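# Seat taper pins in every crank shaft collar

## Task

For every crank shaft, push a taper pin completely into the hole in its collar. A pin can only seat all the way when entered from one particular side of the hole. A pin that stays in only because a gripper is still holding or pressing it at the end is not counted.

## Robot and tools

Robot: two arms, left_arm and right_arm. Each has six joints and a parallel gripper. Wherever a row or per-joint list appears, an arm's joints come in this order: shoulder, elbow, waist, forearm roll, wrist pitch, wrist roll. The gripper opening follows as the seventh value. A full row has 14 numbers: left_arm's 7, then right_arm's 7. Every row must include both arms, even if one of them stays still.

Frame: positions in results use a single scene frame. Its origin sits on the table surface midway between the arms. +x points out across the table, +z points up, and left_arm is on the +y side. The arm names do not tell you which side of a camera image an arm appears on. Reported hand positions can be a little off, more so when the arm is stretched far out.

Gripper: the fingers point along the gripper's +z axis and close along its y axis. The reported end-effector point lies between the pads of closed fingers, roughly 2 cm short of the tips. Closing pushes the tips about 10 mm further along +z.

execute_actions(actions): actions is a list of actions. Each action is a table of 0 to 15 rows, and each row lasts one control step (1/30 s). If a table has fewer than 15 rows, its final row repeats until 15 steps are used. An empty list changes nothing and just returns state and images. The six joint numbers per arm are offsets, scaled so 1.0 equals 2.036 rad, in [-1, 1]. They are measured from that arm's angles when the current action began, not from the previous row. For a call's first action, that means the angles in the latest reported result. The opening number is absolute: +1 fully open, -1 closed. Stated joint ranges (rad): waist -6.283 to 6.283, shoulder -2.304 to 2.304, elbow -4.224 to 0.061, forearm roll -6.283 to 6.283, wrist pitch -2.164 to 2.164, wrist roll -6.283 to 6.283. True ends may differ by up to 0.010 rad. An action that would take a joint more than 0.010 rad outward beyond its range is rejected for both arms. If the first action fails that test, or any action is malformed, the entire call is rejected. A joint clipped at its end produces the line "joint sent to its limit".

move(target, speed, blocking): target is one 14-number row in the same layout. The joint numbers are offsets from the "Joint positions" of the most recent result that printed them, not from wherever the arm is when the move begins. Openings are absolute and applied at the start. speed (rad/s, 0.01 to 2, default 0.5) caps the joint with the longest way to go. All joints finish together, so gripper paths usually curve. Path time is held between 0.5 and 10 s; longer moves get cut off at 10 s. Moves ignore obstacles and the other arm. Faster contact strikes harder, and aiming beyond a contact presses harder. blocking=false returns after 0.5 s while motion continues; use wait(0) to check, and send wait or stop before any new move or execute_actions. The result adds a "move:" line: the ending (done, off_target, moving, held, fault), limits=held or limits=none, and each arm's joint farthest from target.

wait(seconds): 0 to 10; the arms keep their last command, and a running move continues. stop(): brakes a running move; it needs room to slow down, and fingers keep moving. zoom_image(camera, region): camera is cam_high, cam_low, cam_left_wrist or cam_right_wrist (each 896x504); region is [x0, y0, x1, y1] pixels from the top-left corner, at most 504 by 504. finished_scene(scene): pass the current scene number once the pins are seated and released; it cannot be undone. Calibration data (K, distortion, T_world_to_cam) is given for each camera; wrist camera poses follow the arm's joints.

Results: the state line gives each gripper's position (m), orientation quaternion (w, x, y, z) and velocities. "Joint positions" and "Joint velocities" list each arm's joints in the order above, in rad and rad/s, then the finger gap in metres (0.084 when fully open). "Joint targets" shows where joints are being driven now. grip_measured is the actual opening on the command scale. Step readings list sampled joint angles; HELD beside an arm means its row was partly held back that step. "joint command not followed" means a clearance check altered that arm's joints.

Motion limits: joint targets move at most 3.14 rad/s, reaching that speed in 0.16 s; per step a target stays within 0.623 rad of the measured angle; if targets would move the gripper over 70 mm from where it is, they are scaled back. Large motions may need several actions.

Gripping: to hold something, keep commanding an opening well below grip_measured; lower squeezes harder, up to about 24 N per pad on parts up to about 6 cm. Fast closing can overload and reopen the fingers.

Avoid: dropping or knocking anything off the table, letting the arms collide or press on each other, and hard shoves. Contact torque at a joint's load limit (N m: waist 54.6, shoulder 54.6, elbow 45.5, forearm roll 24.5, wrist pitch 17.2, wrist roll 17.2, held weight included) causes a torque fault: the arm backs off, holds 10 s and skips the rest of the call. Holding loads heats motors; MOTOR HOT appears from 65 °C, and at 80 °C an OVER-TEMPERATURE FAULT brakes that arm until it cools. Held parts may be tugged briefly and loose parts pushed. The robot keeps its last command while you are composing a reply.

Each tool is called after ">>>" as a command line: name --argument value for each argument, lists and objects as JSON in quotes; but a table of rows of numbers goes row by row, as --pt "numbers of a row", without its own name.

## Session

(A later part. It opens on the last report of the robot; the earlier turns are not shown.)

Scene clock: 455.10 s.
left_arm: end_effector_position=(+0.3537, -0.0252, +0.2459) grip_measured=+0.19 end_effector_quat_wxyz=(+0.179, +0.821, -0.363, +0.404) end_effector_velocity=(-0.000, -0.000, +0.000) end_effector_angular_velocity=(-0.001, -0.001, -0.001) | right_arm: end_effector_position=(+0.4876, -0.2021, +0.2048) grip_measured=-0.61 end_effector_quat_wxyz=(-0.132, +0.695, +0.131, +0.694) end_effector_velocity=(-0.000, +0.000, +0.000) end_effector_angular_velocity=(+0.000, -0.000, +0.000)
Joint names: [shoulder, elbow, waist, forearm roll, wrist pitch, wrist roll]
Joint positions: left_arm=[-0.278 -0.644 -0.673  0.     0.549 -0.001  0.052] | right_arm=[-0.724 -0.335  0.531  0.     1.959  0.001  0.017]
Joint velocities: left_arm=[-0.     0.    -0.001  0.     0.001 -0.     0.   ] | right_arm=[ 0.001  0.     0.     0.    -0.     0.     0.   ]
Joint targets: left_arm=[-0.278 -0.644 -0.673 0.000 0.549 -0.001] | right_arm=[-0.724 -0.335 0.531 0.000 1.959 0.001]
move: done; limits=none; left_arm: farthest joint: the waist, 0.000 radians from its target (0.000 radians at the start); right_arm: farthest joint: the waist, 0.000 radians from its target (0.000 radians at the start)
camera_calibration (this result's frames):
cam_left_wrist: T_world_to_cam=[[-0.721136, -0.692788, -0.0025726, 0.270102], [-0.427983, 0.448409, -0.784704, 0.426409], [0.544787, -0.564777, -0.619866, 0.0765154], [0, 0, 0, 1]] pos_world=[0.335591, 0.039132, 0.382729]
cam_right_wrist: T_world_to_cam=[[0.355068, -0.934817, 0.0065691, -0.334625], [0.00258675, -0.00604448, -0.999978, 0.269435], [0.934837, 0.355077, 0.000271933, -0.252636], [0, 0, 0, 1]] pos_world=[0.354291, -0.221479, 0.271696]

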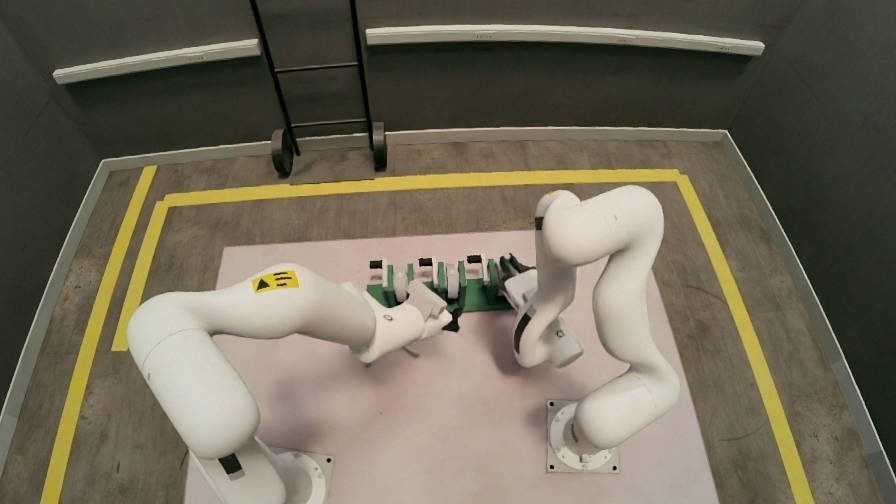

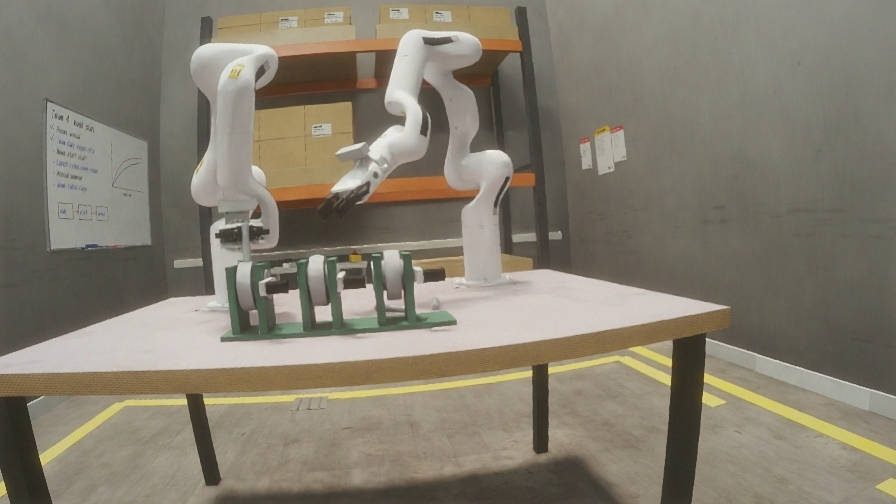

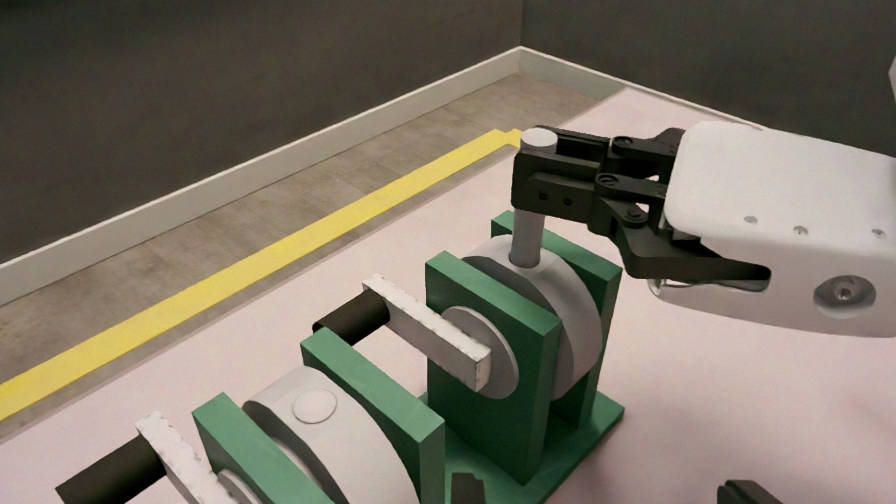

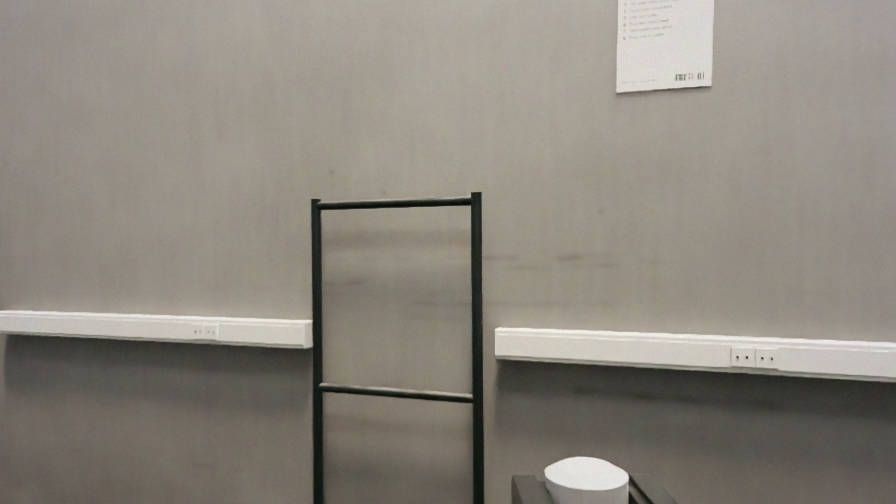

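>>> move --target '[0,0,0,0,0,0,0.2,-0.022,-0.008,0,0,0.014,0,-1]' --speed 0.025

>>> move --target '[0,0,0,0,0,0,0.2,0,0,0,0,0,0,-0.2]'

Scene clock: 464.27 s.
left_arm: end_effector_position=(+0.3537, -0.0252, +0.2459) grip_measured=+0.19 end_effector_quat_wxyz=(+0.179, +0.821, -0.363, +0.404) end_effector_velocity=(-0.000, -0.000, -0.000) end_effector_angular_velocity=(+0.000, -0.000, -0.001) | right_arm: end_effector_position=(+0.4875, -0.2021, +0.1938) grip_measured=-0.61 end_effector_quat_wxyz=(-0.132, +0.695, +0.131, +0.694) end_effector_velocity=(+0.000, -0.000, -0.001) end_effector_angular_velocity=(-0.001, +0.001, -0.001)
Joint names: [shoulder, elbow, waist, forearm roll, wrist pitch, wrist roll]
Joint positions: left_arm=[-0.278 -0.644 -0.673  0.     0.549 -0.001  0.052] | right_arm=[-0.769 -0.351  0.531  0.     1.987  0.001  0.017]
Joint velocities: left_arm=[-0.001 -0.    -0.001  0.001  0.    -0.     0.   ] | right_arm=[-0.001 -0.    -0.001 -0.    -0.    -0.001  0.   ]
Joint targets: left_arm=[-0.278 -0.644 -0.673 0.000 0.549 -0.001] | right_arm=[-0.769 -0.351 0.531 0.000 1.988 0.001]
move: done; limits=none; left_arm: farthest joint: the waist, 0.000 radians from its target (0.000 radians at the start); right_arm: farthest joint: the waist, 0.000 radians from its target (0.000 radians at the start)
camera_calibration (this result's frames):
cam_left_wrist: T_world_to_cam=[[-0.721136, -0.692789, -0.00257257, 0.270102], [-0.427983, 0.448409, -0.784704, 0.426409], [0.544787, -0.564777, -0.619866, 0.0765154], [0, 0, 0, 1]] pos_world=[0.335591, 0.039132, 0.382729]
cam_right_wrist: T_world_to_cam=[[0.355071, -0.934816, 0.00657356, -0.334554], [0.00257151, -0.00605504, -0.999978, 0.258419], [0.934836, 0.35508, 0.000253919, -0.252603], [0, 0, 0, 1]] pos_world=[0.354268, -0.221487, 0.260677]

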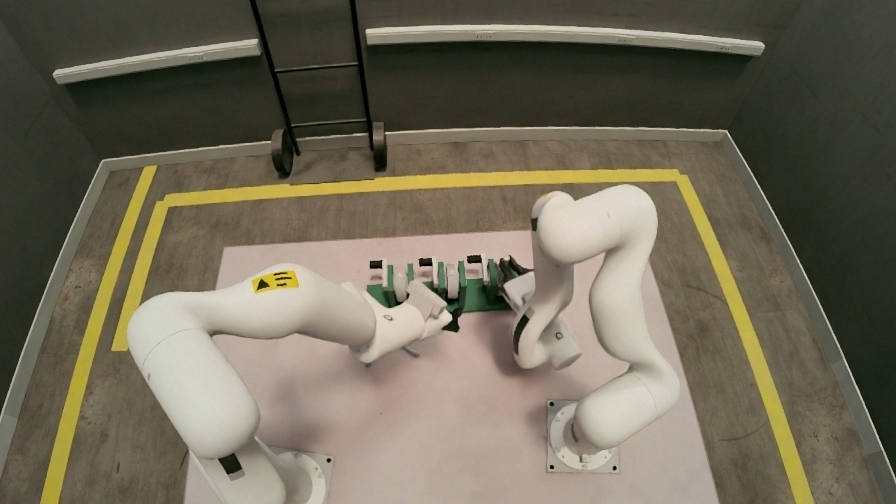

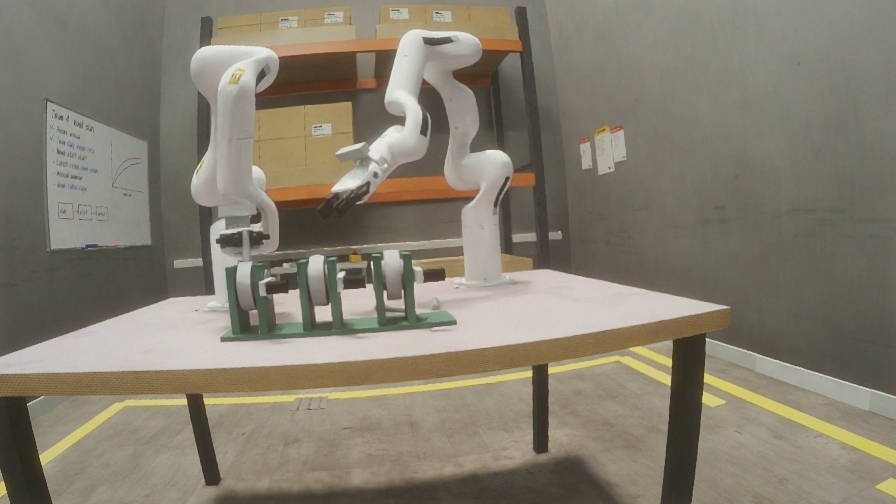

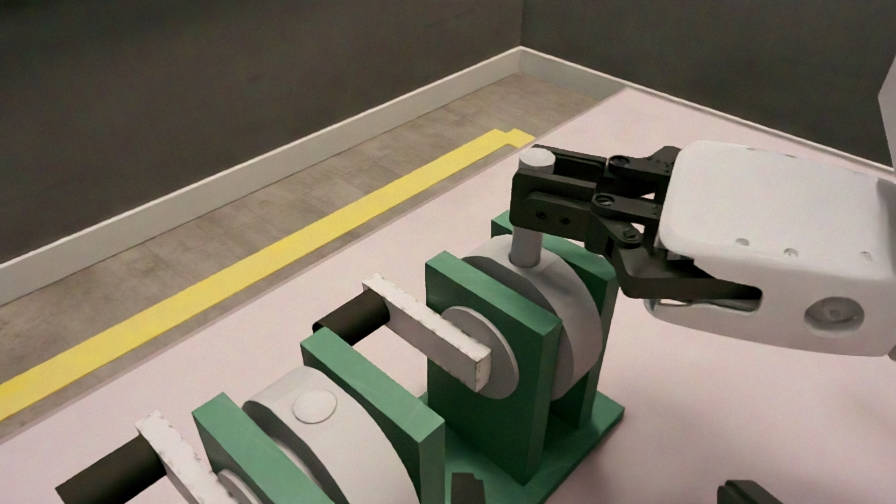

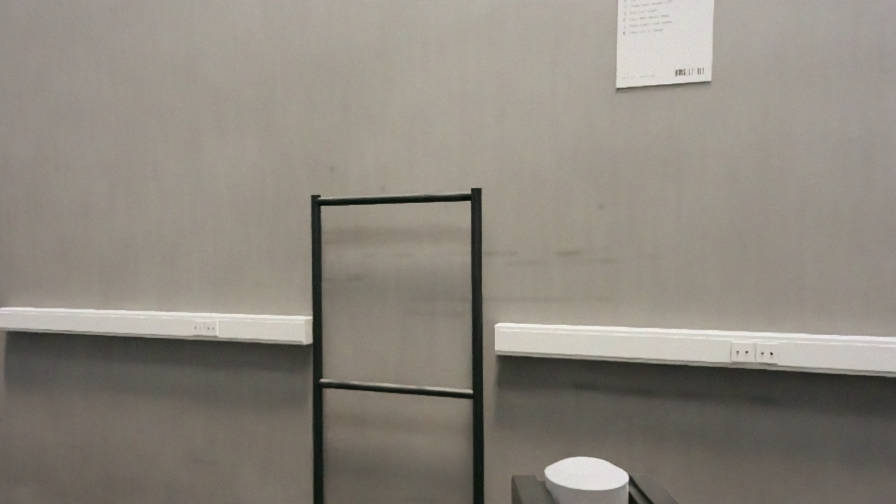

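Scene clock: 464.77 s.
left_arm: end_effector_position=(+0.3537, -0.0252, +0.2459) grip_measured=+0.19 end_effector_quat_wxyz=(+0.179, +0.821, -0.363, +0.404) end_effector_velocity=(-0.000, +0.000, -0.000) end_effector_angular_velocity=(+0.000, -0.000, +0.000) | right_arm: end_effector_position=(+0.4876, -0.2021, +0.1938) grip_measured=-0.21 end_effector_quat_wxyz=(-0.132, +0.695, +0.131, +0.694) end_effector_velocity=(+0.000, +0.000, +0.001) end_effector_angular_velocity=(+0.002, -0.002, +0.001)
Joint names: [shoulder, elbow, waist, forearm roll, wrist pitch, wrist roll]
Joint positions: left_arm=[-0.278 -0.644 -0.673  0.     0.549 -0.001  0.052] | right_arm=[-0.769 -0.351  0.531  0.     1.987  0.001  0.035]
Joint velocities: left_arm=[-0.     0.     0.     0.     0.001  0.    -0.   ] | right_arm=[ 0.002  0.     0.001 -0.     0.001  0.001 -0.   ]
Joint targets: left_arm=[-0.278 -0.644 -0.673 0.000 0.549 -0.001] | right_arm=[-0.769 -0.351 0.531 0.000 1.987 0.001]
move: done; limits=none; left_arm: farthest joint: the waist, 0.000 radians from its target (0.000 radians at the start); right_arm: farthest joint: the waist, 0.000 radians from its target (0.000 radians at the start)
camera_calibration (this result's frames):
cam_left_wrist: T_world_to_cam=[[-0.721136, -0.692789, -0.00257247, 0.270102], [-0.427983, 0.448409, -0.784704, 0.426409], [0.544787, -0.564777, -0.619866, 0.0765154], [0, 0, 0, 1]] pos_world=[0.335591, 0.0391321, 0.382729]
cam_right_wrist: T_world_to_cam=[[0.355044, -0.934826, 0.00659614, -0.334557], [0.00262653, -0.00605831, -0.999978, 0.258405], [0.934846, 0.355054, 0.000304377, -0.252629], [0, 0, 0, 1]] pos_world=[0.354273, -0.22149, 0.260683]

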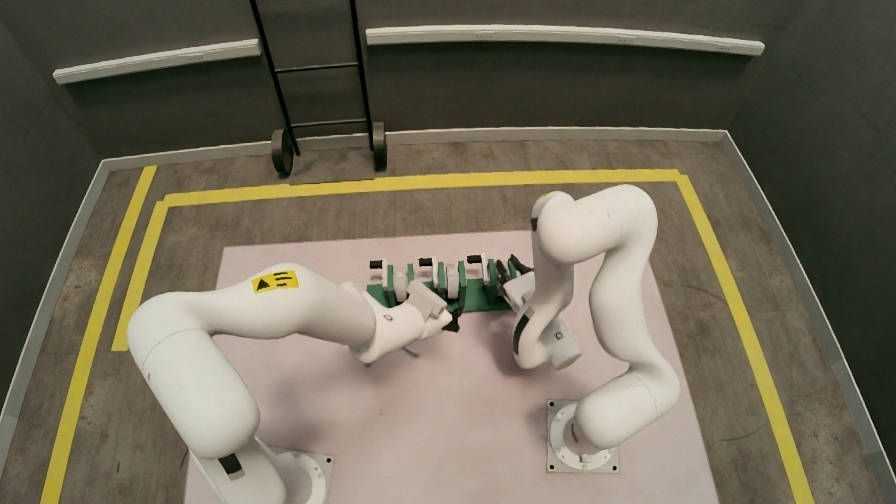

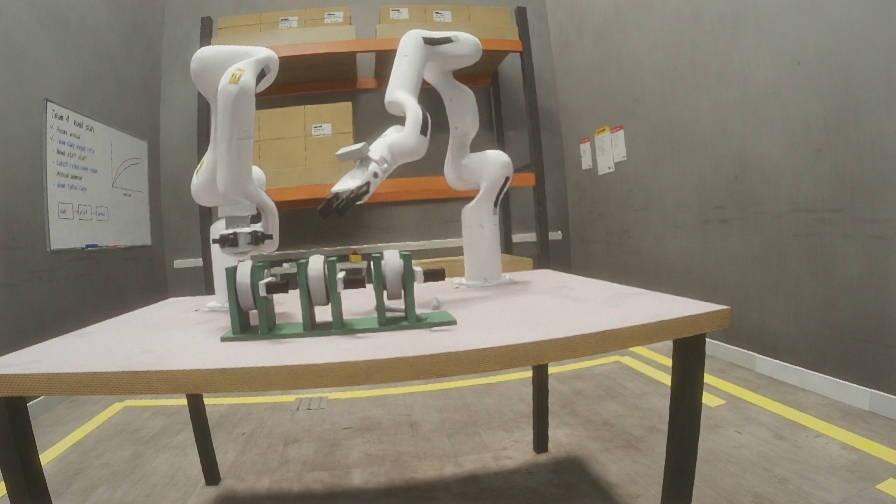

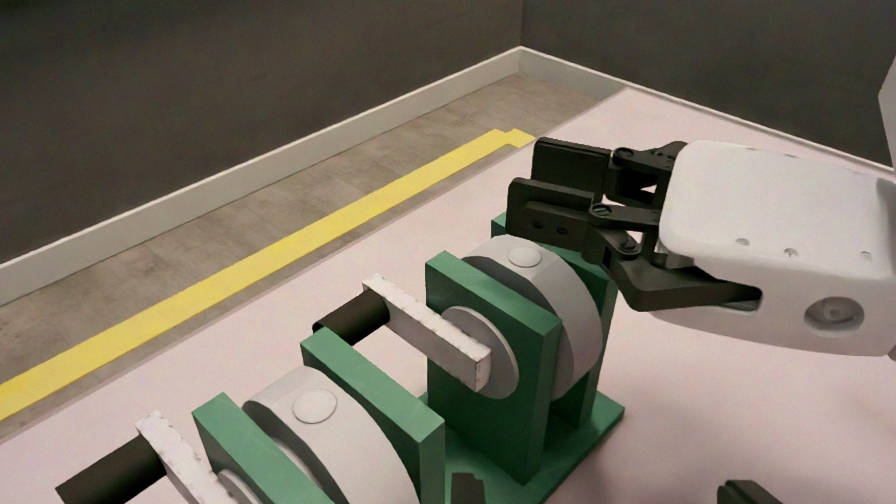

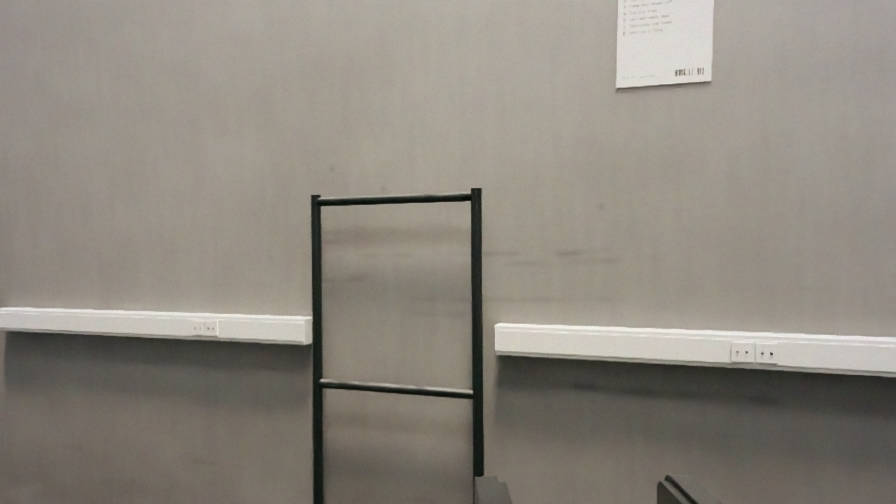

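>>> finished_scene --scene 2

The scene is finished: the task was done.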